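# Hang the yellow rail on two hooks before the bins

## Task

Put the yellow rail onto the pair of hooks standing in front of the bins so that it rests in the space between the hooks' end plates, not up on either plate (there is very little clearance). It only counts if the rail stays there by itself, with no arm holding it, when the scene ends.

## Robot and tools

ROBOT. Two six-joint UFACTORY 850-style arms, left_arm and right_arm, each with a parallel two-finger gripper and a wrist camera. Base poses in the scene frame: left_arm at (-0.014, +0.481, 0) m, quat_wxyz (+1.000, 0, 0, -0.020); right_arm at (-0.020, -0.434, 0) m, quat_wxyz (+0.998, 0, 0, +0.068).

FRAME. One shared scene frame: origin on the table surface midway between the arms, +x pointing out over the table, +z up, left_arm on the +y side. The arm names do not refer to the left or right of any picture. A gripper's fingers extend along its own +z and close along its own y. The reported end_effector_position is the pinch point, roughly 2 cm short of the fingertips; closing pushes the tips about 10 mm further along +z. Reported hand positions can be somewhat off, especially when an arm is stretched far.

execute_actions. Argument "actions" is a list holding nothing, one action or one wait; optional "pictures" (boolean) asks for camera images.
- Empty list: no command, returns the state plus pictures.
- Action: {"rows": [...], "steps": n}. rows is a list of 1 to 15 rows; steps is 4 to 15 (default 15). Each row runs for one control step of 1/30 s; if there are fewer rows than steps, the last row is held. The result arrives 4 steps before the action ends; those steps finish while you are replying.
- Wait: {"steps": n} with no rows, n up to 300, counted from the previous result; your reply time is part of it.

ROW LAYOUT. Every row is a single list of 14 numbers, each in [-1, 1], covering both arms even if one is idle: left_arm waist, shoulder, elbow, forearm roll, wrist pitch, wrist roll, opening; then right_arm in the same seven-item order. The six joint values are offsets, not poses: 1.0 equals 2.036 rad, measured from the joint angles printed in the latest result that lists them (before any such result, and for second and later calls inside one reply, from where the arm is when the action begins). They do not add up from row to row. A row of zero offsets pulls the arm back to those reference angles; it is not a pause. The opening value is absolute: +1 fully open, -1 fully closed.

JOINT RANGES (rad), per arm in column order: waist -6.283 to 6.283, shoulder -2.304 to 2.304, elbow -4.224 to 0.061, forearm roll -6.283 to 6.283, wrist pitch -2.164 to 2.164, wrist roll -6.283 to 6.283. A request more than 0.010 rad outside a range is refused and nothing is sent. True ends can differ by up to 0.010 rad; a target past the true end is clipped there, and the result then notes "joint sent to its limit" (possibly about an earlier, still-running action). No such note does not prove there is room left.

MOTION LIMITS. Joint targets change at most 3.14 rad/s, with 0.16 s to reach that speed, and all joints of one arm are timed to arrive together. Each step's target stays within 0.623 rad of the measured angle, and if a target would put the gripper over 70 mm from its measured spot, the whole arm's targets are scaled back. Large offsets therefore need several calls or waits. Between calls the arms keep heading to the last row sent until they have nearly stopped or a step is HELD.

RESULTS. The state line, `left_arm: …` | `right_arm: …`, gives each gripper's end_effector_position (m), end_effector_quat_wxyz and linear/angular velocities (m/s, rad/s) in the scene frame. Joint positions and Joint velocities list, per arm, the six joints (rad, rad/s) then the finger-pad gap (m; 0.084 when fully open). grip_measured is the measured opening on the command scale. Joint torques follow the joint order without the gripper; they include offsets, scale and noise, are nonzero in free air, and are not what triggers faults. "joint command not followed" means a clearance check altered or blocked joint targets on some steps; HELD marks steps where your row, or part, was not sent. MOTOR HOT appears from 65 °C; at 80 °C an OVER-TEMPERATURE FAULT brakes that arm until it cools. A TORQUE FAULT (load limits in N m: waist 57, shoulder 57, elbow 47.5, forearm roll 25.6, wrist pitch 18, wrist roll 18, held weight included) stops the arm, backs the joint off, freezes it 10 s and drops the rest of the call.

GRIPPING. To hold something, keep commanding an opening well under grip_measured; the further under, the tighter (about 24 N per pad at most for parts up to roughly 6 cm). -1 gives full force on parts half a millimetre thick or more. Re-sending grip_measured still squeezes lightly, less on wider parts, which may slip. Close gently: a fast close can squeeze too hard or bounce the fingers open.

zoom_image: "camera" is one of cam_head_left, cam_head_right, cam_high, cam_low, cam_left_wrist, cam_right_wrist (all 672x504); "region" is [x0, y0, x1, y1] in that camera's latest image pixels, origin top-left, no larger than 504 by 504. It shows a closer view.

read_manual: optional "section" ("licences"); returns licence text only, no motion.

finished_scene: "scene" is the current scene number; ends and grades it, irreversibly, and the result reports success and gives the next task. Replying with no tool call ends everything.

CAUTIONS. Nothing may leave the table. Keep the arms from striking or pressing each other. Avoid drops, slips, slams and forceful pushes, especially when fitting the rail between the end plates. Occasional outside tugs may disturb a held or loose part. Holding loads warms the motors. Before finishing, release the rail, move clear and confirm it stays on the hooks unaided.

Each tool is called after "Call:" as name([rows], argument=value, ...), one row to a line, values as JSON.

## Session

Call:
execute_actions(actions=[])

Scene clock: 0.00 s of 4800.00 s.
left_arm: end_effector_position=(+0.5878, +0.5717, +0.2584) grip_measured=+1.00 end_effector_quat_wxyz=(+0.498, +0.580, -0.555, +0.329) end_effector_velocity=(-0.000, +0.000, +0.000) end_effector_angular_velocity=(+0.001, -0.001, -0.000) | right_arm: end_effector_position=(+0.2194, -0.6523, +0.3113) grip_measured=+1.00 end_effector_quat_wxyz=(+0.083, +0.735, +0.663, +0.116) end_effector_velocity=(+0.000, -0.000, +0.000) end_effector_angular_velocity=(-0.001, -0.001, -0.001)
Joint positions: left_arm=[ 0.503 -1.029 -1.712 -0.885 -1.709  2.384  0.084] | right_arm=[-1.059  0.334 -0.472  0.388 -0.695 -2.675  0.084]
Joint velocities: left_arm=[ 0.     0.    -0.     0.001  0.     0.     0.   ] | right_arm=[-0.     0.    -0.     0.     0.001 -0.    -0.   ]
Joint torques (N m, as the arm reports them, + toward a larger angle): no reading

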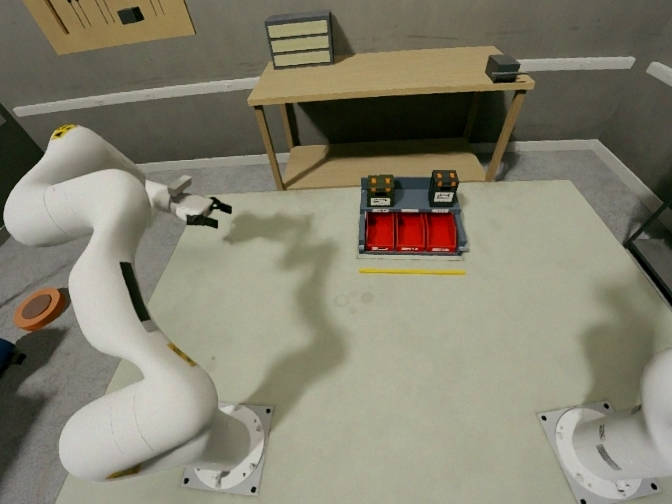

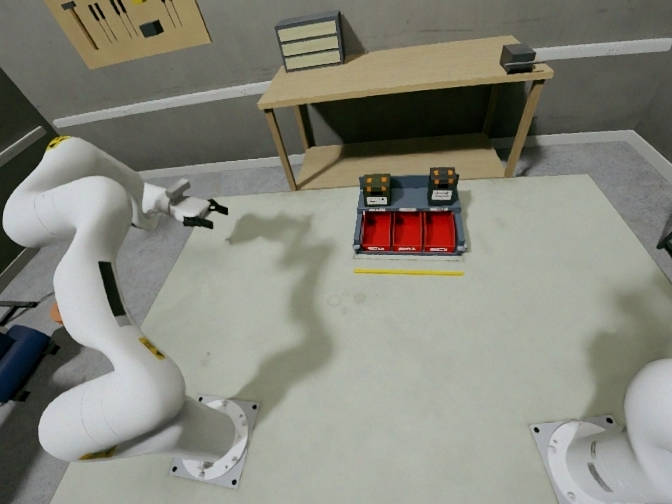

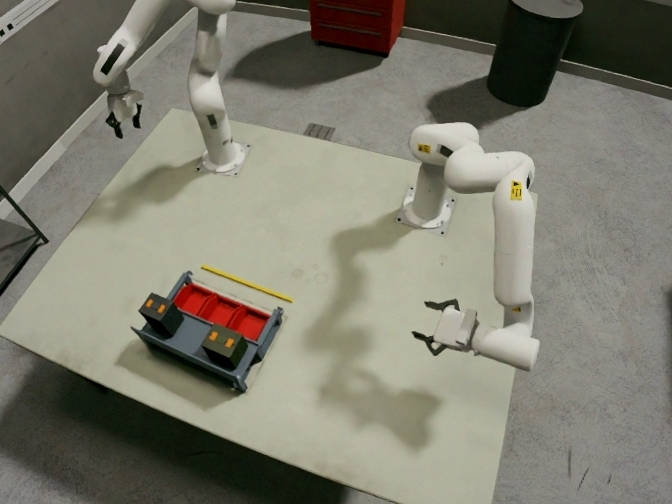

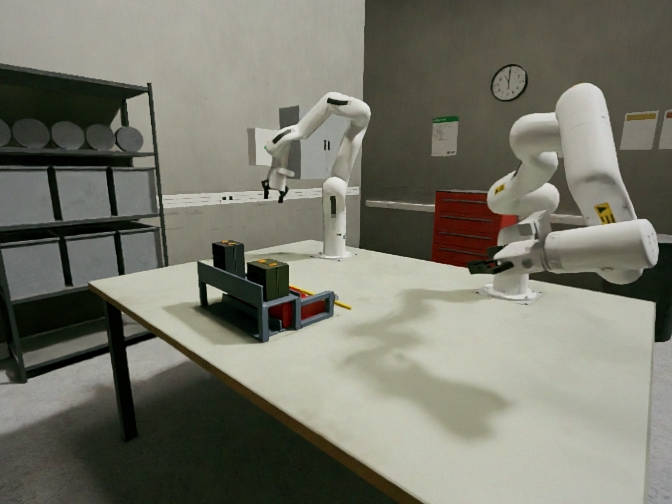

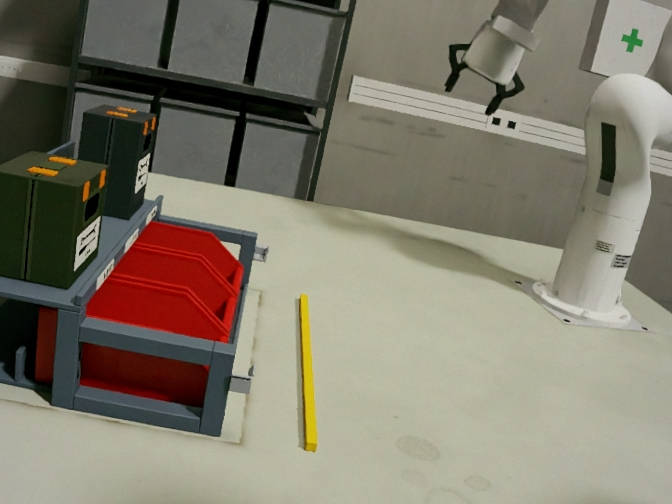

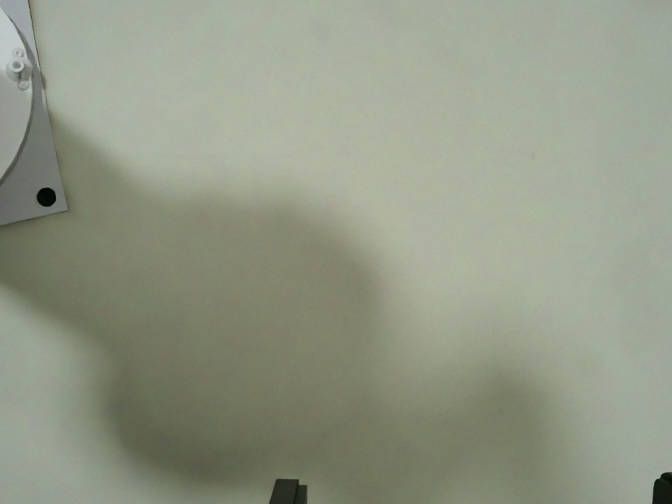

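Call:
execute_actions([
  {"rows":[[0,0,0,0,0,0,1,0.759,-0.575,-0.52,-0.19,0,0.857,0]]},
])

Call:
execute_actions([
  {"steps":60},
], pictures=true)

Call:
zoom_image(camera="cam_left_wrist", region=[180,210,400,460])

Scene clock: 0.97 s of 4800.00 s.
left_arm: end_effector_position=(+0.5878, +0.5717, +0.2584) grip_measured=+1.00 end_effector_quat_wxyz=(+0.498, +0.580, -0.555, +0.329) end_effector_velocity=(-0.000, -0.000, -0.000) end_effector_angular_velocity=(-0.001, +0.000, +0.001) | right_arm: end_effector_position=(+0.3638, -0.6518, +0.3277) grip_measured=-0.01 end_effector_quat_wxyz=(+0.048, +0.696, +0.712, +0.079) end_effector_velocity=(+0.501, +0.123, -0.008) end_effector_angular_velocity=(-0.050, +0.199, +0.284)
Joint positions: left_arm=[ 0.503 -1.029 -1.712 -0.885 -1.709  2.384  0.084] | right_arm=[-0.729  0.004 -0.804  0.216 -0.695 -2.344  0.044]
Joint velocities: left_arm=[-0.    -0.     0.001 -0.001  0.     0.001  0.   ] | right_arm=[ 0.999 -1.001 -0.999 -0.379  0.001  0.994 -0.   ]
Joint torques (N m, as the arm reports them, + toward a larger angle): left_arm=[  3.59  76.07 -22.74  -1.59  -1.48  -0.11] | right_arm=[ -0.53  18.46 -24.66   0.44   0.17   0.02]
Steps of this call (steps 1 to 18: nothing new was sent; steps 19 to 29: the first 11 steps of this action). Readings (joint positions):
19: left_arm=[0.503 -1.029 -1.712 -0.885 -1.709 2.384] | right_arm=[-1.059 0.334 -0.473 0.388 -0.695 -2.674]
20: left_arm=[0.503 -1.029 -1.712 -0.885 -1.709 2.384] | right_arm=[-1.051 0.326 -0.480 0.383 -0.696 -2.665]
22: left_arm=[0.503 -1.029 -1.712 -0.885 -1.709 2.384] | right_arm=[-0.990 0.265 -0.542 0.344 -0.696 -2.603]
26: left_arm=[0.503 -1.029 -1.712 -0.885 -1.709 2.384] | right_arm=[-0.832 0.107 -0.700 0.260 -0.695 -2.447]
29: the state above

Scene clock: 2.97 s of 4800.00 s.
left_arm: end_effector_position=(+0.5878, +0.5717, +0.2584) grip_measured=+1.00 end_effector_quat_wxyz=(+0.498, +0.580, -0.555, +0.329) end_effector_velocity=(-0.001, -0.000, -0.001) end_effector_angular_velocity=(+0.000, +0.002, -0.001) | right_arm: end_effector_position=(+0.5297, -0.0392, +0.1495) grip_measured=-0.01 end_effector_quat_wxyz=(-0.001, +0.714, +0.701, -0.000) end_effector_velocity=(-0.001, +0.001, -0.001) end_effector_angular_velocity=(+0.000, +0.000, +0.001)
Joint positions: left_arm=[ 0.503 -1.029 -1.712 -0.885 -1.709  2.384  0.084] | right_arm=[ 0.486 -0.836 -1.531  0.002 -0.695 -0.931  0.044]
Joint velocities: left_arm=[ 0.    -0.     0.001  0.001 -0.    -0.    -0.   ] | right_arm=[ 0.002 -0.001 -0.     0.     0.001  0.    -0.   ]
Joint torques (N m, as the arm reports them, + toward a larger angle): left_arm=[  5.17  73.65 -22.69  -1.36  -1.32  -0.19] | right_arm=[  1.23  38.92 -25.65  -0.29   0.24   0.28]
Kept back: nothing.
Steps of this call (steps 1 to 4: the last 4 steps of your previous action; steps 5 to 60: the robot went on to your last target). Readings (joint positions):
1: left_arm=[0.503 -1.029 -1.712 -0.885 -1.709 2.384] | right_arm=[-0.696 -0.029 -0.837 0.204 -0.695 -2.311]
2: left_arm=[0.503 -1.029 -1.712 -0.885 -1.709 2.384] | right_arm=[-0.663 -0.062 -0.869 0.193 -0.695 -2.279]
4: left_arm=[0.503 -1.029 -1.712 -0.885 -1.709 2.384] | right_arm=[-0.601 -0.124 -0.932 0.173 -0.695 -2.216]
8: left_arm=[0.503 -1.029 -1.712 -0.885 -1.709 2.384] | right_arm=[-0.480 -0.245 -1.046 0.141 -0.695 -2.096]
60: the state above
All arms were judged still, so your last target was given up. Only a new action makes them travel on or press farther. Fingers that are still opening or closing keep moving.

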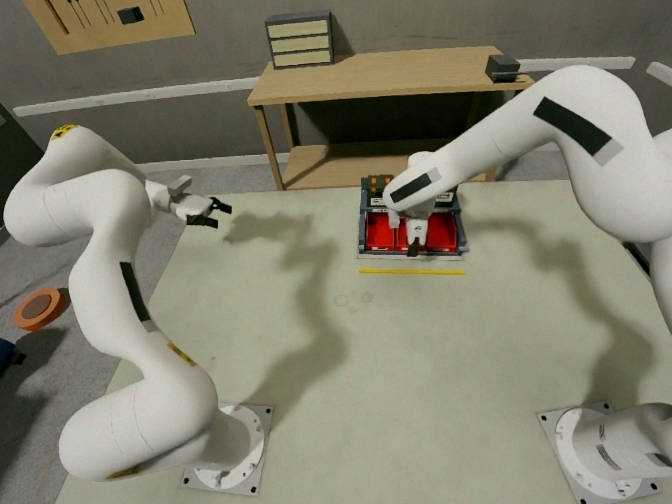

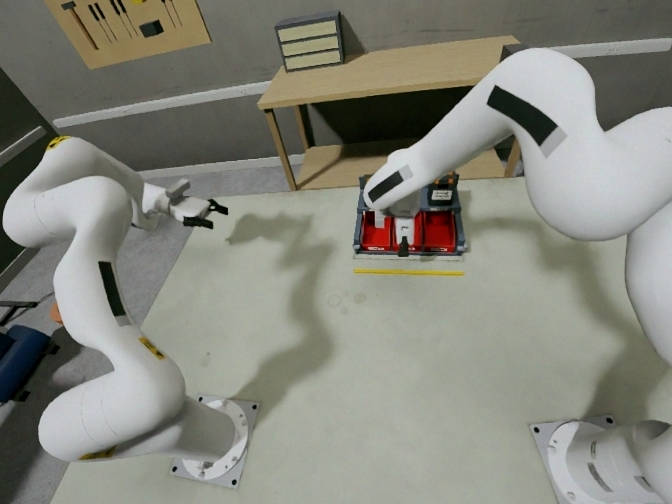

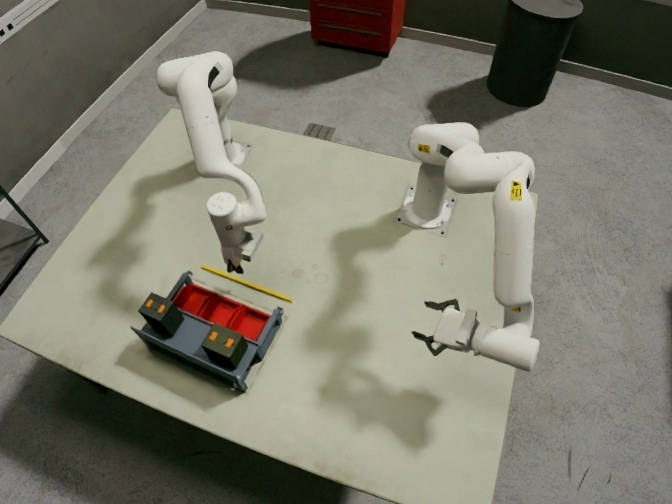

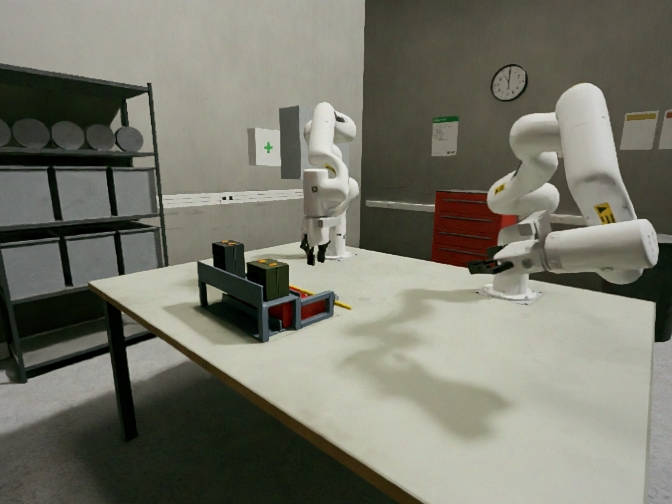

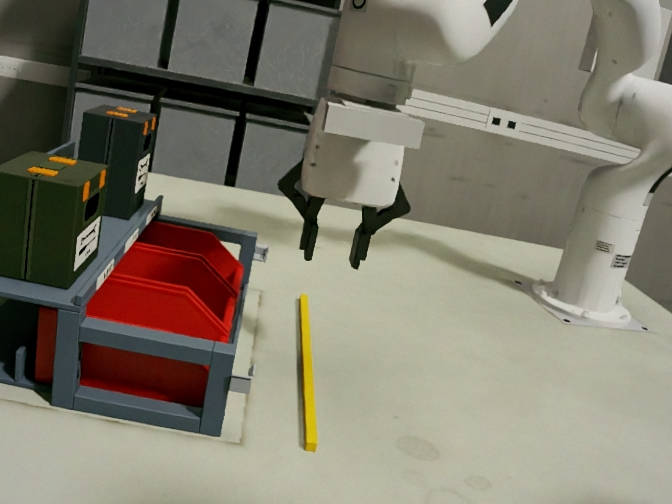

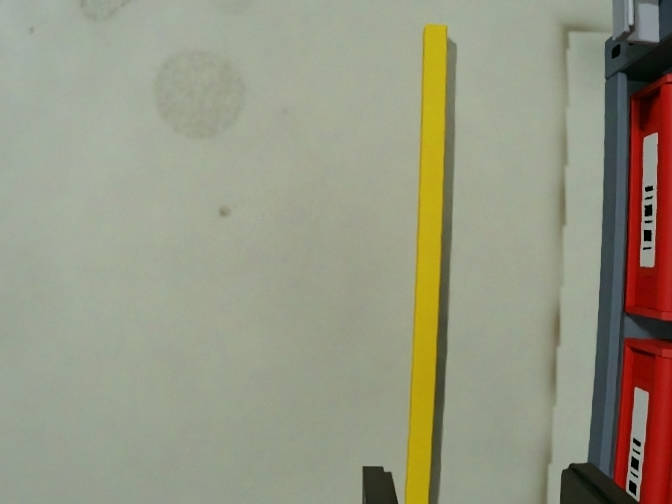

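Region (180, 210, 400, 460) of cam_left_wrist's 672x504 image, scaled by 2.016, with more detail than that image has; it fills the left 444 columns of this view, and the rest is white.

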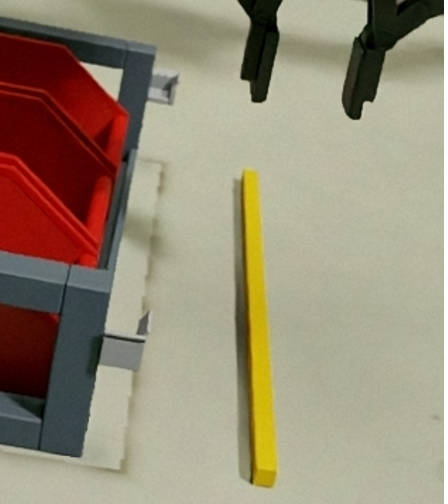

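Call:
execute_actions([
  {"rows":[[0,0,0,0,0,0,1,-0.001,-0.02,-0.004,0,0.016,0.005,-0.2],[0,0,0,0,0,0,1,-0.002,-0.04,-0.008,0,0.032,0.01,-0.2],[0,0,0,0,0,0,1,-0.003,-0.06,-0.012,0,0.048,0.015,-0.2],[0,0,0,0,0,0,1,-0.003,-0.08,-0.016,0,0.064,0.015,-0.2],[0,0,0,0,0,0,1,-0.003,-0.095,-0.018,0,0.077,0.015,-0.2]]},
])

Call:
execute_actions([
  {"steps":10},
], pictures=true)

Scene clock: 3.53 s of 4800.00 s.
left_arm: end_effector_position=(+0.5878, +0.5717, +0.2584) grip_measured=+1.00 end_effector_quat_wxyz=(+0.498, +0.580, -0.555, +0.329) end_effector_velocity=(-0.001, -0.000, -0.001) end_effector_angular_velocity=(-0.001, +0.002, -0.001) | right_arm: end_effector_position=(+0.5331, -0.0418, +0.0306) grip_measured=-0.22 end_effector_quat_wxyz=(-0.001, +0.726, +0.687, -0.004) end_effector_velocity=(+0.037, +0.027, +0.009) end_effector_angular_velocity=(+0.068, -0.094, -0.009)
Joint positions: left_arm=[ 0.503 -1.029 -1.712 -0.885 -1.709  2.384  0.084] | right_arm=[ 0.48  -1.029 -1.564  0.001 -0.542 -0.901  0.035]
Joint velocities: left_arm=[-0.    -0.     0.002  0.    -0.     0.     0.   ] | right_arm=[ 0.    -0.019 -0.064  0.002  0.071  0.007  0.   ]
Joint torques (N m, as the arm reports them, + toward a larger angle): left_arm=[  2.41  73.56 -23.24  -1.82  -1.43  -0.04] | right_arm=[  1.02  50.18 -25.87  -0.67   0.34   0.28]
Steps of this call (steps 1 to 6: nothing new was sent; steps 7 to 17: the first 11 steps of this action). Readings (joint positions):
7: left_arm=[0.503 -1.029 -1.712 -0.885 -1.709 2.384] | right_arm=[0.486 -0.837 -1.531 0.002 -0.695 -0.930]
8: left_arm=[0.503 -1.029 -1.712 -0.885 -1.709 2.384] | right_arm=[0.486 -0.843 -1.534 0.002 -0.688 -0.928]
10: left_arm=[0.503 -1.029 -1.712 -0.885 -1.709 2.384] | right_arm=[0.483 -0.886 -1.545 0.002 -0.651 -0.917]
14: left_arm=[0.503 -1.029 -1.712 -0.885 -1.709 2.384] | right_arm=[0.480 -1.002 -1.560 0.001 -0.563 -0.903]
17: the state above

Scene clock: 3.87 s of 4800.00 s.
left_arm: end_effector_position=(+0.5878, +0.5717, +0.2584) grip_measured=+1.00 end_effector_quat_wxyz=(+0.498, +0.580, -0.555, +0.329) end_effector_velocity=(-0.000, +0.000, -0.000) end_effector_angular_velocity=(-0.000, +0.000, +0.001) | right_arm: end_effector_position=(+0.5355, -0.0401, +0.0318) grip_measured=-0.22 end_effector_quat_wxyz=(-0.000, +0.726, +0.687, -0.000) end_effector_velocity=(-0.002, -0.001, -0.004) end_effector_angular_velocity=(-0.003, +0.005, -0.002)
Joint positions: left_arm=[ 0.503 -1.029 -1.712 -0.885 -1.709  2.384  0.084] | right_arm=[ 0.48  -1.029 -1.568  0.002 -0.539 -0.9    0.035]
Joint velocities: left_arm=[ 0.001  0.     0.     0.     0.    -0.     0.   ] | right_arm=[-0.    -0.004  0.002  0.001  0.001  0.     0.   ]
Joint torques (N m, as the arm reports them, + toward a larger angle): left_arm=[  2.07  76.09 -23.69  -1.42  -1.36  -0.12] | right_arm=[ -1.66  40.42 -23.29  -1.15   0.17   0.22]
Kept back: nothing.
Steps of this call (steps 1 to 4: the last 4 steps of your previous action; steps 5 to 10: the robot went on to your last target). Readings (joint positions):
1: left_arm=[0.503 -1.029 -1.712 -0.885 -1.709 2.384] | right_arm=[0.480 -1.029 -1.566 0.001 -0.541 -0.900]
2: left_arm=[0.503 -1.029 -1.712 -0.885 -1.709 2.384] | right_arm=[0.480 -1.028 -1.567 0.002 -0.540 -0.900]
4: left_arm=[0.503 -1.029 -1.712 -0.885 -1.709 2.384] | right_arm=[0.480 -1.028 -1.568 0.002 -0.539 -0.900]
8: left_arm=[0.503 -1.029 -1.712 -0.885 -1.709 2.384] | right_arm=[0.480 -1.029 -1.568 0.002 -0.539 -0.900]
10: the state above

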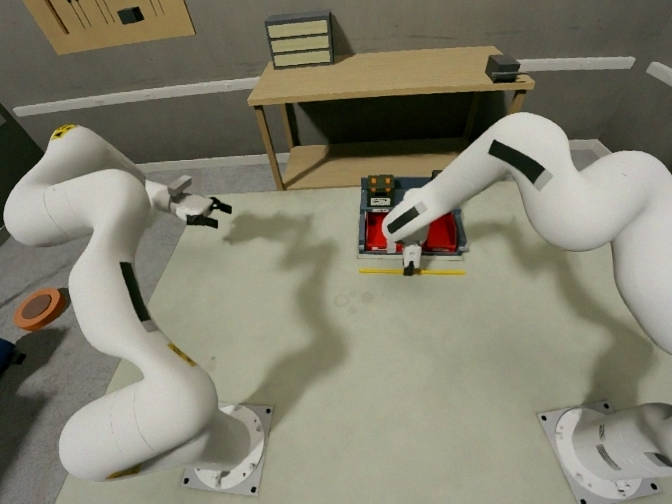

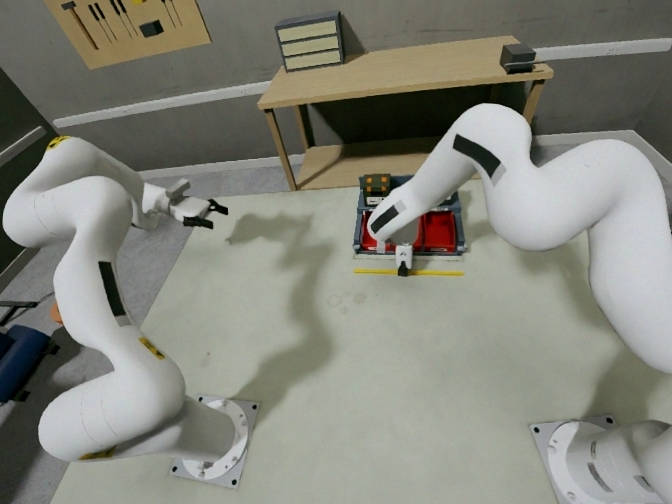

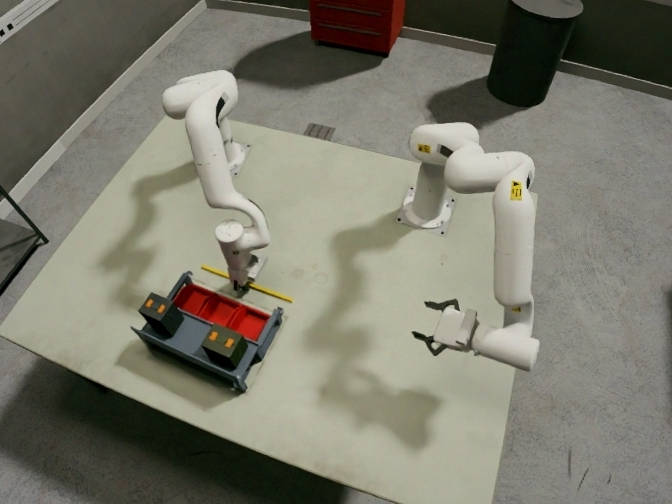

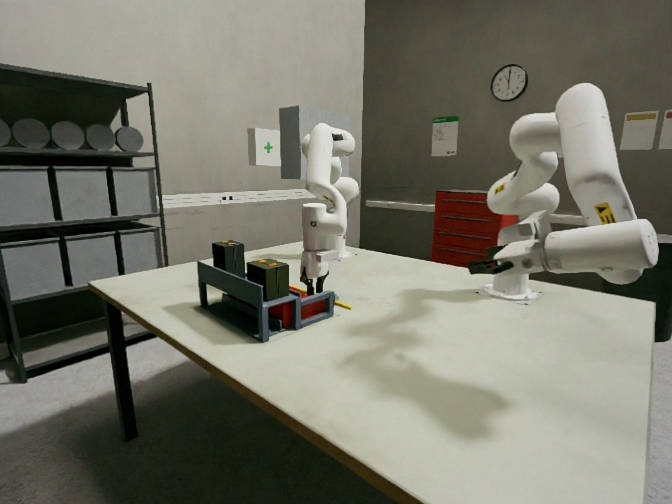

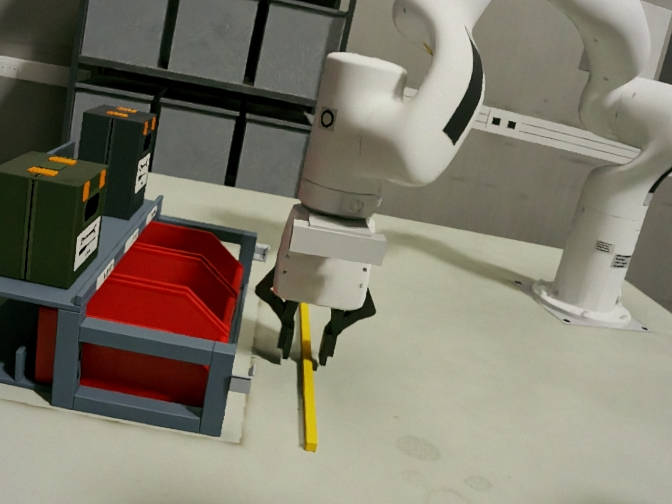

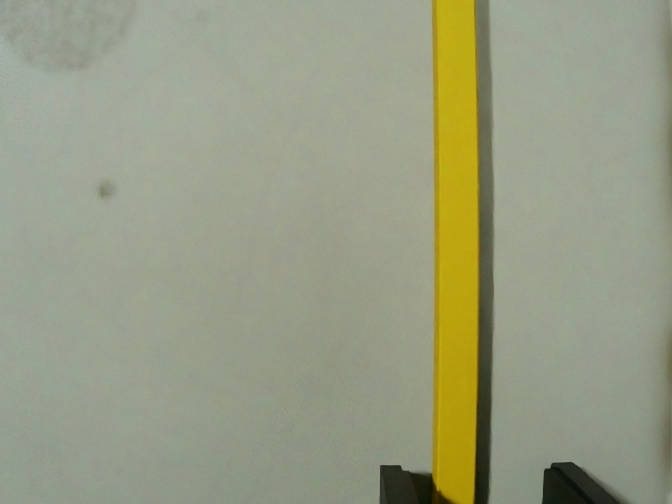

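Call:
execute_actions([
  {"rows":[[0,0,0,0,0,0,1,0.001,-0.0054,0.004,0,0.0094,0,-0.2]],"steps":12},
])

Call:
execute_actions([
  {"rows":[[0,0,0,0,0,0,1,0,0,0,0,0,0,-0.4],[0,0,0,0,0,0,1,0,0,0,0,0,0,-0.55],[0,0,0,0,0,0,1,0,0,0,0,0,0,-0.65],[0,0,0,0,0,0,1,0,0,0,0,0,0,-0.72],[0,0,0,0,0,0,1,0,0,0,0,0,0,-0.8],[0,0,0,0,0,0,1,0,0,0,0,0,0,-0.9],[0,0,0,0,0,0,1,0,0,0,0,0,0,-1]]},
])

Call:
execute_actions([
  {"rows":[[0,0,0,0,0,0,1,0,0.01,0.002,0,-0.008,0,-1],[0,0,0,0,0,0,1,0,0.02,0.004,0,-0.016,0,-1],[0,0,0,0,0,0,1,0,0.03,0.006,0,-0.024,0,-1],[0,0,0,0,0,0,1,0,0.04,0.008,0,-0.032,0,-1],[0,0,0,0,0,0,1,0,0.05,0.01,0,-0.04,0,-1],[0,0,0,0,0,0,1,0,0.06,0.01,0,-0.05,0,-1]]},
])

Call:
execute_actions([
  {"steps":10},
], pictures=true)

Call:
zoom_image(camera="cam_head_left", region=[340,200,490,290])

Scene clock: 4.53 s of 4800.00 s.
left_arm: end_effector_position=(+0.5878, +0.5717, +0.2584) grip_measured=+1.00 end_effector_quat_wxyz=(+0.498, +0.580, -0.555, +0.329) end_effector_velocity=(+0.000, +0.001, -0.000) end_effector_angular_velocity=(-0.000, -0.001, +0.000) | right_arm: end_effector_position=(+0.5323, -0.0407, +0.0223) grip_measured=-0.22 end_effector_quat_wxyz=(-0.000, +0.726, +0.688, +0.000) end_effector_velocity=(-0.000, -0.000, -0.001) end_effector_angular_velocity=(+0.000, +0.001, -0.001)
Joint positions: left_arm=[ 0.503 -1.029 -1.712 -0.885 -1.709  2.384  0.084] | right_arm=[ 0.482 -1.039 -1.56   0.001 -0.52  -0.9    0.035]
Joint velocities: left_arm=[ 0.001 -0.001 -0.001  0.    -0.     0.001 -0.   ] | right_arm=[-0.    -0.     0.001  0.001  0.001  0.    -0.   ]
Joint torques (N m, as the arm reports them, + toward a larger angle): left_arm=[  3.13  76.   -22.9   -1.06  -1.43   0.14] | right_arm=[  0.81  34.91 -20.03  -0.31   0.66   0.22]
Steps of this call (steps 1 to 12: the robot went on to your last target; steps 13 to 20: the first 8 steps of this action). Readings (joint positions):
13: left_arm=[0.503 -1.029 -1.712 -0.885 -1.709 2.384] | right_arm=[0.480 -1.030 -1.567 0.002 -0.538 -0.900]
14: left_arm=[0.503 -1.029 -1.712 -0.885 -1.709 2.384] | right_arm=[0.480 -1.032 -1.566 0.002 -0.532 -0.900]
16: left_arm=[0.503 -1.029 -1.712 -0.885 -1.709 2.384] | right_arm=[0.481 -1.038 -1.561 0.002 -0.524 -0.900]
20: the state above

Scene clock: 5.03 s of 4800.00 s.
left_arm: end_effector_position=(+0.5878, +0.5717, +0.2584) grip_measured=+1.00 end_effector_quat_wxyz=(+0.498, +0.580, -0.555, +0.329) end_effector_velocity=(-0.000, -0.000, -0.000) end_effector_angular_velocity=(-0.000, +0.000, -0.001) | right_arm: end_effector_position=(+0.5328, -0.0404, +0.0226) grip_measured=-0.78 end_effector_quat_wxyz=(-0.000, +0.726, +0.688, +0.001) end_effector_velocity=(-0.000, -0.000, -0.001) end_effector_angular_velocity=(-0.001, +0.001, -0.001)
Joint positions: left_arm=[ 0.503 -1.029 -1.712 -0.885 -1.709  2.384  0.084] | right_arm=[ 0.482 -1.039 -1.561  0.002 -0.519 -0.9    0.01 ]
Joint velocities: left_arm=[-0.    -0.     0.001  0.    -0.     0.    -0.   ] | right_arm=[ 0.    -0.001  0.     0.    -0.     0.001  0.   ]
Joint torques (N m, as the arm reports them, + toward a larger angle): left_arm=[  5.81  75.22 -23.33  -1.54  -1.53   0.05] | right_arm=[  1.2   31.97 -14.36  -0.59  -0.7    0.36]
Steps of this call (steps 1 to 4: the last 4 steps of your previous action; steps 5 to 15: the first 11 steps of this action, its rows measured from where the robot was after step 4). Readings (joint positions):
4: left_arm=[0.503 -1.029 -1.712 -0.885 -1.709 2.384] | right_arm=[0.482 -1.039 -1.560 0.002 -0.520 -0.900]
5: left_arm=[0.503 -1.029 -1.712 -0.885 -1.709 2.384] | right_arm=[0.481 -1.039 -1.560 0.001 -0.519 -0.900]
6: left_arm=[0.503 -1.029 -1.712 -0.885 -1.709 2.384] | right_arm=[0.481 -1.039 -1.561 0.001 -0.519 -0.900]
8: left_arm=[0.503 -1.029 -1.712 -0.885 -1.709 2.384] | right_arm=[0.481 -1.039 -1.561 0.001 -0.519 -0.900]
12: left_arm=[0.503 -1.029 -1.712 -0.885 -1.709 2.384] | right_arm=[0.482 -1.039 -1.561 0.002 -0.519 -0.900]
15: the state above

Scene clock: 5.53 s of 4800.00 s.
left_arm: end_effector_position=(+0.5878, +0.5717, +0.2584) grip_measured=+1.00 end_effector_quat_wxyz=(+0.498, +0.580, -0.555, +0.329) end_effector_velocity=(-0.000, -0.000, -0.001) end_effector_angular_velocity=(+0.000, +0.001, -0.001) | right_arm: end_effector_position=(+0.5352, -0.0386, +0.0989) grip_measured=-0.78 end_effector_quat_wxyz=(-0.000, +0.726, +0.688, +0.003) end_effector_velocity=(-0.027, -0.020, -0.014) end_effector_angular_velocity=(-0.054, +0.074, +0.001)
Joint positions: left_arm=[ 0.503 -1.029 -1.712 -0.885 -1.709  2.384  0.084] | right_arm=[ 0.482 -0.917 -1.542  0.002 -0.619 -0.9    0.01 ]
Joint velocities: left_arm=[-0.    -0.     0.001  0.001  0.     0.     0.   ] | right_arm=[-0.     0.003  0.043 -0.002 -0.051  0.    -0.   ]
Joint torques (N m, as the arm reports them, + toward a larger angle): left_arm=[  2.58  75.96 -22.66  -0.8   -1.26   0.14] | right_arm=[  0.34  35.36 -23.25  -1.02   0.19   0.29]
Steps of this call (steps 1 to 4: the last 4 steps of your previous action; steps 5 to 15: the first 11 steps of this action, its rows measured from where the robot was after step 4). Readings (joint positions):
4: left_arm=[0.503 -1.029 -1.712 -0.885 -1.709 2.384] | right_arm=[0.482 -1.039 -1.561 0.002 -0.520 -0.900]
5: left_arm=[0.503 -1.029 -1.712 -0.885 -1.709 2.384] | right_arm=[0.482 -1.039 -1.560 0.002 -0.520 -0.900]
6: left_arm=[0.503 -1.029 -1.712 -0.885 -1.709 2.384] | right_arm=[0.482 -1.035 -1.557 0.002 -0.525 -0.900]
8: left_arm=[0.503 -1.029 -1.712 -0.885 -1.709 2.384] | right_arm=[0.482 -1.011 -1.549 0.002 -0.548 -0.900]
12: left_arm=[0.503 -1.029 -1.712 -0.885 -1.709 2.384] | right_arm=[0.482 -0.934 -1.542 0.002 -0.605 -0.900]
15: the state above

Scene clock: 5.87 s of 4800.00 s.
left_arm: end_effector_position=(+0.5878, +0.5717, +0.2584) grip_measured=+1.00 end_effector_quat_wxyz=(+0.498, +0.580, -0.555, +0.329) end_effector_velocity=(-0.001, -0.000, -0.000) end_effector_angular_velocity=(-0.001, +0.001, -0.001) | right_arm: end_effector_position=(+0.5338, -0.0396, +0.0980) grip_measured=-0.78 end_effector_quat_wxyz=(-0.000, +0.726, +0.688, +0.001) end_effector_velocity=(+0.001, +0.001, +0.003) end_effector_angular_velocity=(+0.003, -0.003, -0.002)
Joint positions: left_arm=[ 0.503 -1.029 -1.712 -0.885 -1.709  2.384  0.084] | right_arm=[ 0.482 -0.917 -1.54   0.002 -0.621 -0.9    0.01 ]
Joint velocities: left_arm=[-0.    -0.     0.001  0.001 -0.001  0.001 -0.   ] | right_arm=[ 0.     0.003 -0.002  0.001 -0.     0.001 -0.   ]
Joint torques (N m, as the arm reports them, + toward a larger angle): left_arm=[  3.54  75.8  -22.41  -0.99  -1.47  -0.2 ] | right_arm=[ -0.34  41.7  -25.53  -0.55   0.24   0.31]
Kept back: nothing.
Steps of this call (steps 1 to 4: the last 4 steps of your previous action; steps 5 to 10: the robot went on to your last target). Readings (joint positions):
1: left_arm=[0.503 -1.029 -1.712 -0.885 -1.709 2.384] | right_arm=[0.482 -0.918 -1.541 0.002 -0.620 -0.900]
2: left_arm=[0.503 -1.029 -1.712 -0.885 -1.709 2.384] | right_arm=[0.482 -0.918 -1.540 0.002 -0.621 -0.900]
4: left_arm=[0.503 -1.029 -1.712 -0.885 -1.709 2.384] | right_arm=[0.482 -0.919 -1.539 0.001 -0.621 -0.900]
8: left_arm=[0.503 -1.029 -1.712 -0.885 -1.709 2.384] | right_arm=[0.482 -0.918 -1.540 0.002 -0.621 -0.900]
10: the state above

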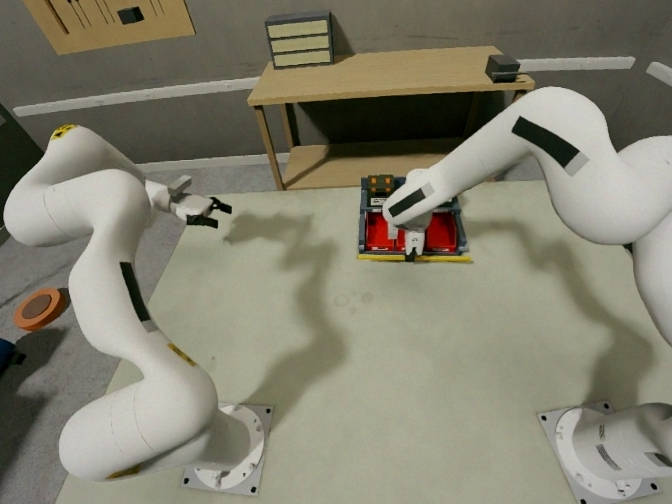

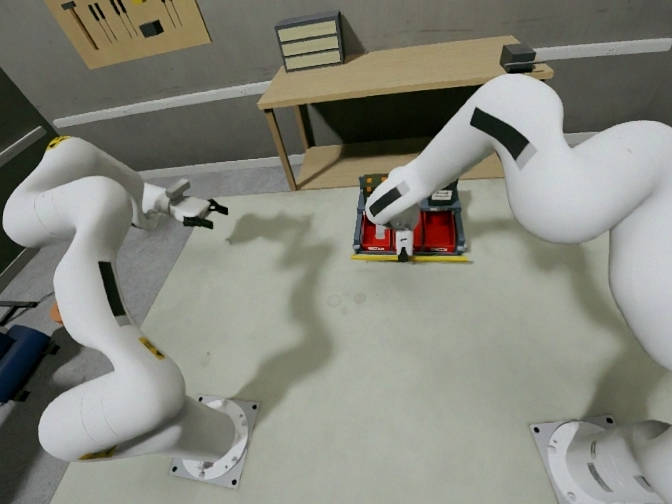

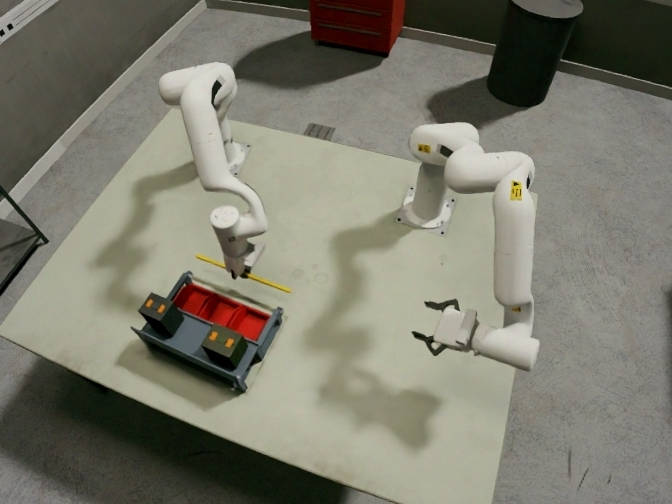

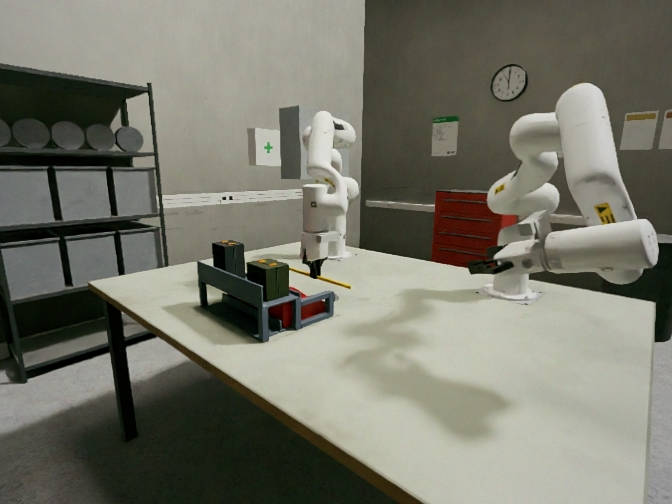

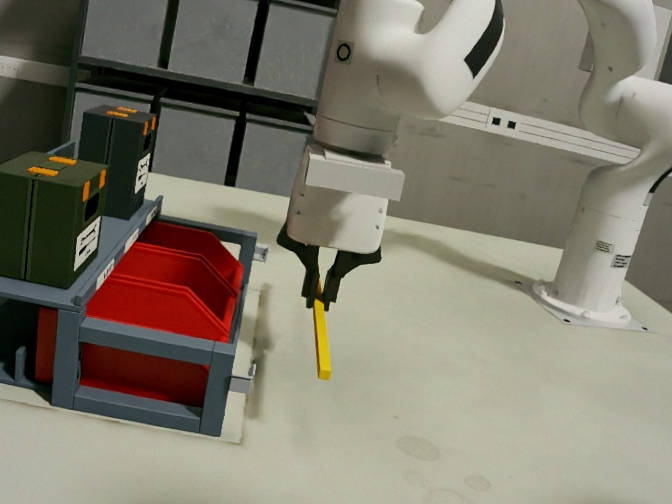

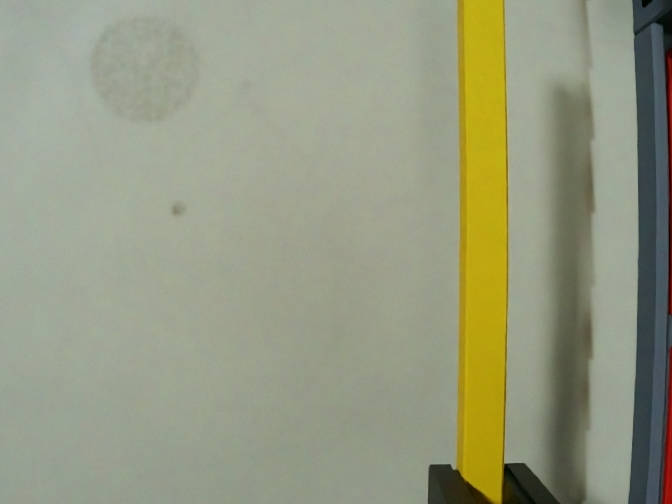

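Region (340, 200, 490, 290) of cam_head_left's 672x504 image, scaled by 3.360, with more detail than that image has; it fills the top 302 rows of this view, and the rest is white.

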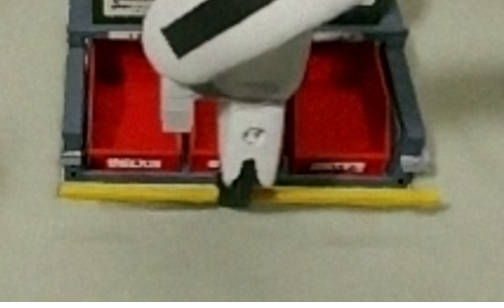

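Call:
execute_actions([
  {"rows":[[0,0,0,0,0,0,1,-0.0045,-0.0106,-0.0186,0,-0.008,-0.0045,-1],[0,0,0,0,0,0,1,-0.009,-0.021,-0.037,0,-0.016,-0.009,-1],[0,0,0,0,0,0,1,-0.0134,-0.032,-0.056,0,-0.024,-0.0134,-1],[0,0,0,0,0,0,1,-0.018,-0.0425,-0.074,0,-0.032,-0.018,-1],[0,0,0,0,0,0,1,-0.022,-0.053,-0.093,0,-0.04,-0.022,-1],[0,0,0,0,0,0,1,-0.0268,-0.0638,-0.1115,0,-0.0486,-0.0268,-1]]},
])

Call:
execute_actions([
  {"steps":15},
], pictures=true)

Call:
zoom_image(camera="cam_head_left", region=[345,220,480,270])

Call:
zoom_image(camera="cam_left_wrist", region=[190,230,330,410])

Call:
zoom_image(camera="cam_high", region=[165,245,300,335])

Scene clock: 6.63 s of 4800.00 s.
left_arm: end_effector_position=(+0.5878, +0.5717, +0.2584) grip_measured=+1.00 end_effector_quat_wxyz=(+0.498, +0.580, -0.555, +0.329) end_effector_velocity=(-0.000, +0.000, +0.000) end_effector_angular_velocity=(+0.000, -0.001, +0.000) | right_arm: end_effector_position=(+0.5969, -0.0434, +0.0931) grip_measured=-0.78 end_effector_quat_wxyz=(-0.000, +0.726, +0.688, +0.000) end_effector_velocity=(+0.020, +0.004, +0.001) end_effector_angular_velocity=(-0.006, +0.009, +0.021)
Joint positions: left_arm=[ 0.503 -1.029 -1.712 -0.885 -1.709  2.384  0.084] | right_arm=[ 0.427 -1.045 -1.762  0.001 -0.717 -0.953  0.01 ]
Joint velocities: left_arm=[ 0.     0.001  0.001  0.     0.     0.001 -0.   ] | right_arm=[-0.01  -0.053 -0.101 -0.001 -0.059 -0.031 -0.   ]
Joint torques (N m, as the arm reports them, + toward a larger angle): left_arm=[  4.23  74.36 -24.06  -1.07  -1.42  -0.08] | right_arm=[  4.06  46.46 -22.59  -0.59   0.12   0.14]
Steps of this call (steps 1 to 12: the robot went on to your last target; steps 13 to 23: the first 11 steps of this action). Readings (joint positions):
13: left_arm=[0.503 -1.029 -1.712 -0.885 -1.709 2.384] | right_arm=[0.481 -0.917 -1.541 0.002 -0.622 -0.900]
14: left_arm=[0.503 -1.029 -1.712 -0.885 -1.709 2.384] | right_arm=[0.480 -0.921 -1.548 0.002 -0.626 -0.902]
16: left_arm=[0.503 -1.029 -1.712 -0.885 -1.709 2.384] | right_arm=[0.470 -0.946 -1.592 0.002 -0.645 -0.913]
20: left_arm=[0.503 -1.029 -1.712 -0.885 -1.709 2.384] | right_arm=[0.437 -1.023 -1.723 0.001 -0.700 -0.944]
23: the state above

Scene clock: 7.13 s of 4800.00 s.
left_arm: end_effector_position=(+0.5878, +0.5717, +0.2584) grip_measured=+1.00 end_effector_quat_wxyz=(+0.498, +0.580, -0.555, +0.329) end_effector_velocity=(-0.000, +0.000, -0.000) end_effector_angular_velocity=(+0.001, +0.001, -0.002) | right_arm: end_effector_position=(+0.5975, -0.0431, +0.0930) grip_measured=-0.78 end_effector_quat_wxyz=(-0.001, +0.726, +0.688, -0.000) end_effector_velocity=(+0.000, +0.000, +0.000) end_effector_angular_velocity=(+0.001, +0.000, -0.002)
Joint positions: left_arm=[ 0.503 -1.029 -1.712 -0.885 -1.709  2.384  0.084] | right_arm=[ 0.427 -1.047 -1.767  0.002 -0.72  -0.955  0.01 ]
Joint velocities: left_arm=[-0.     0.     0.     0.002  0.    -0.    -0.   ] | right_arm=[-0.    -0.    -0.001  0.001 -0.     0.    -0.   ]
Joint torques (N m, as the arm reports them, + toward a larger angle): left_arm=[  3.94  74.96 -22.95  -1.39  -1.34  -0.28] | right_arm=[  0.98  44.89 -27.57  -0.44   0.26   0.17]
Kept back: nothing.
Steps of this call (steps 1 to 4: the last 4 steps of your previous action; steps 5 to 15: the robot went on to your last target). Readings (joint positions):
1: left_arm=[0.503 -1.029 -1.712 -0.885 -1.709 2.384] | right_arm=[0.427 -1.046 -1.764 0.001 -0.719 -0.954]
2: left_arm=[0.503 -1.029 -1.712 -0.885 -1.709 2.384] | right_arm=[0.427 -1.046 -1.765 0.001 -0.719 -0.954]
4: left_arm=[0.503 -1.029 -1.712 -0.885 -1.709 2.384] | right_arm=[0.428 -1.047 -1.766 0.002 -0.720 -0.955]
8: left_arm=[0.503 -1.029 -1.712 -0.885 -1.709 2.384] | right_arm=[0.427 -1.047 -1.766 0.002 -0.720 -0.955]
15: the state above
All arms were judged still, so your last target was given up. Only a new action makes them travel on or press farther. Fingers that are still opening or closing keep moving.

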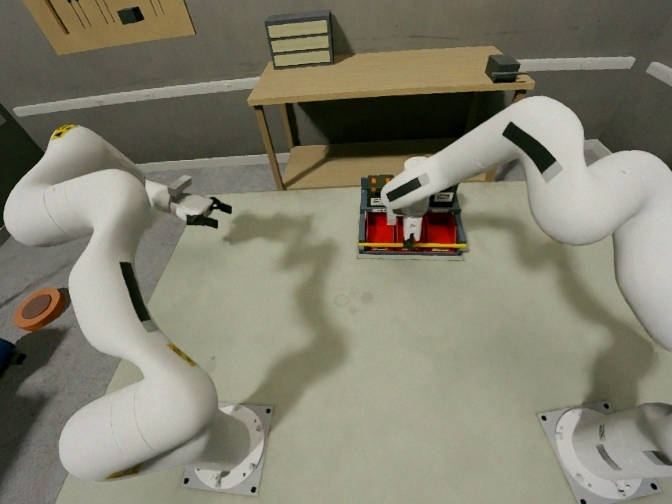

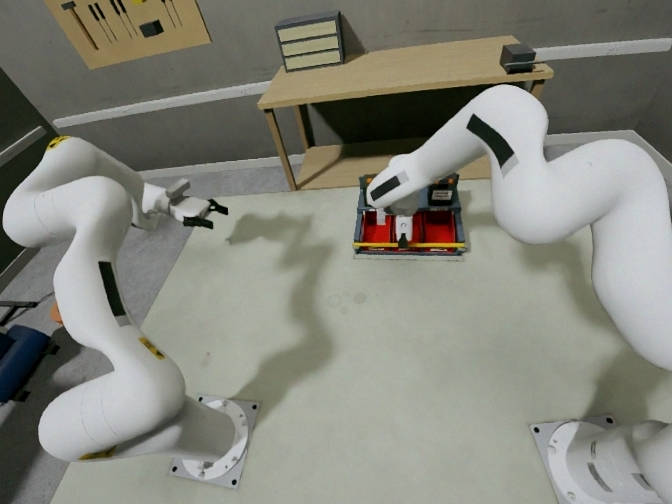

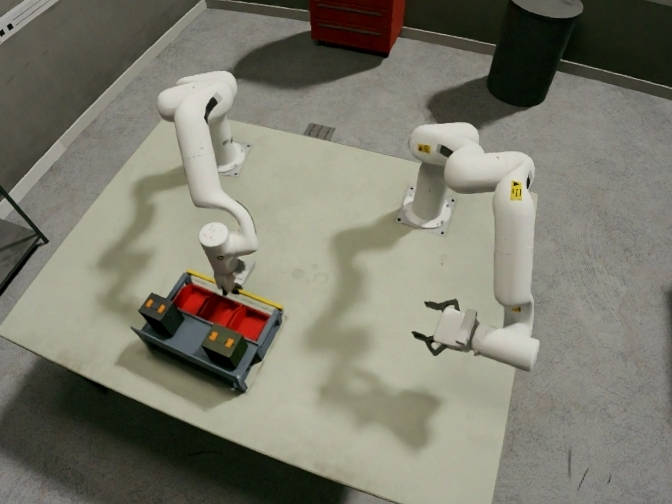

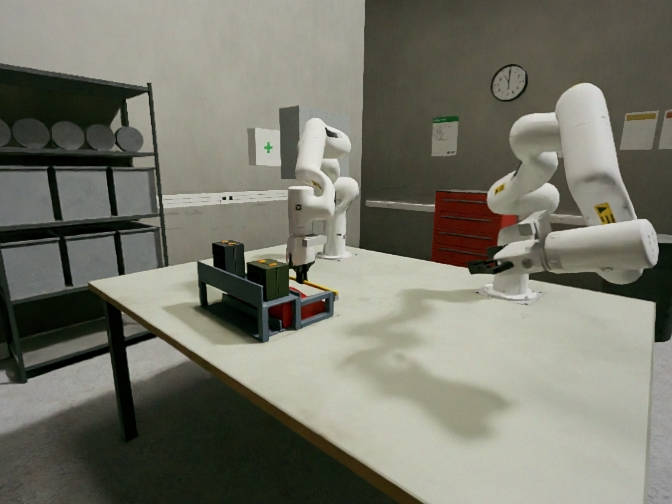

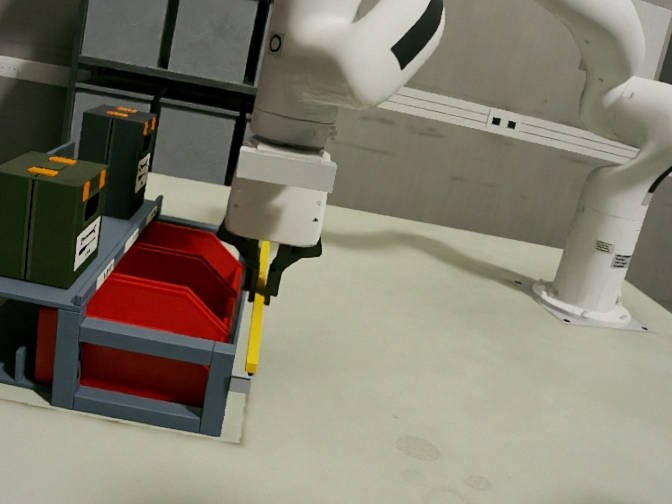

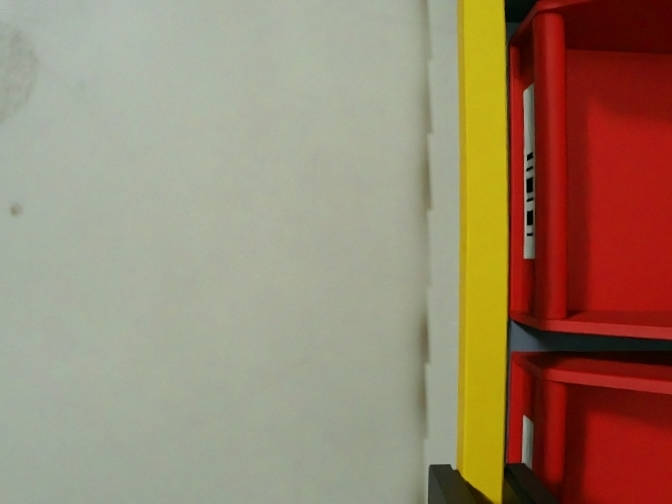

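Region (345, 220, 480, 270) of cam_head_left's 672x504 image, scaled by 3.733, with more detail than that image has; it fills the top 187 rows of this view, and the rest is white.

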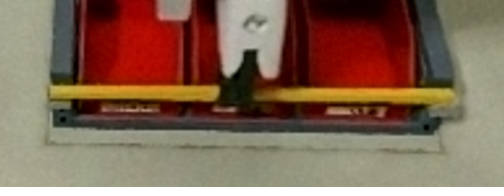

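Region (190, 230, 330, 410) of cam_left_wrist's 672x504 image, scaled by 2.800, with more detail than that image has.

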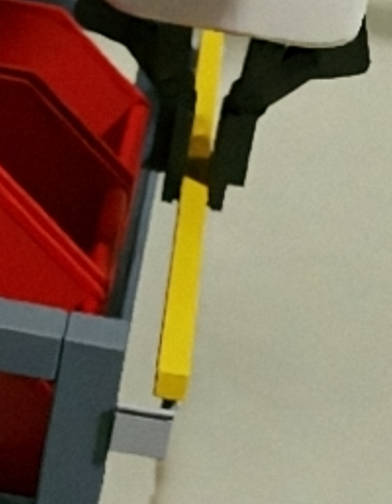

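Region (165, 245, 300, 335) of cam_high's 672x504 image, scaled by 3.733, with more detail than that image has.

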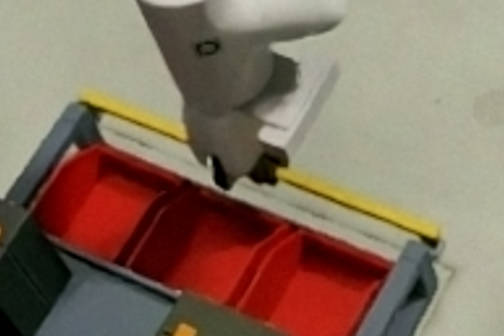

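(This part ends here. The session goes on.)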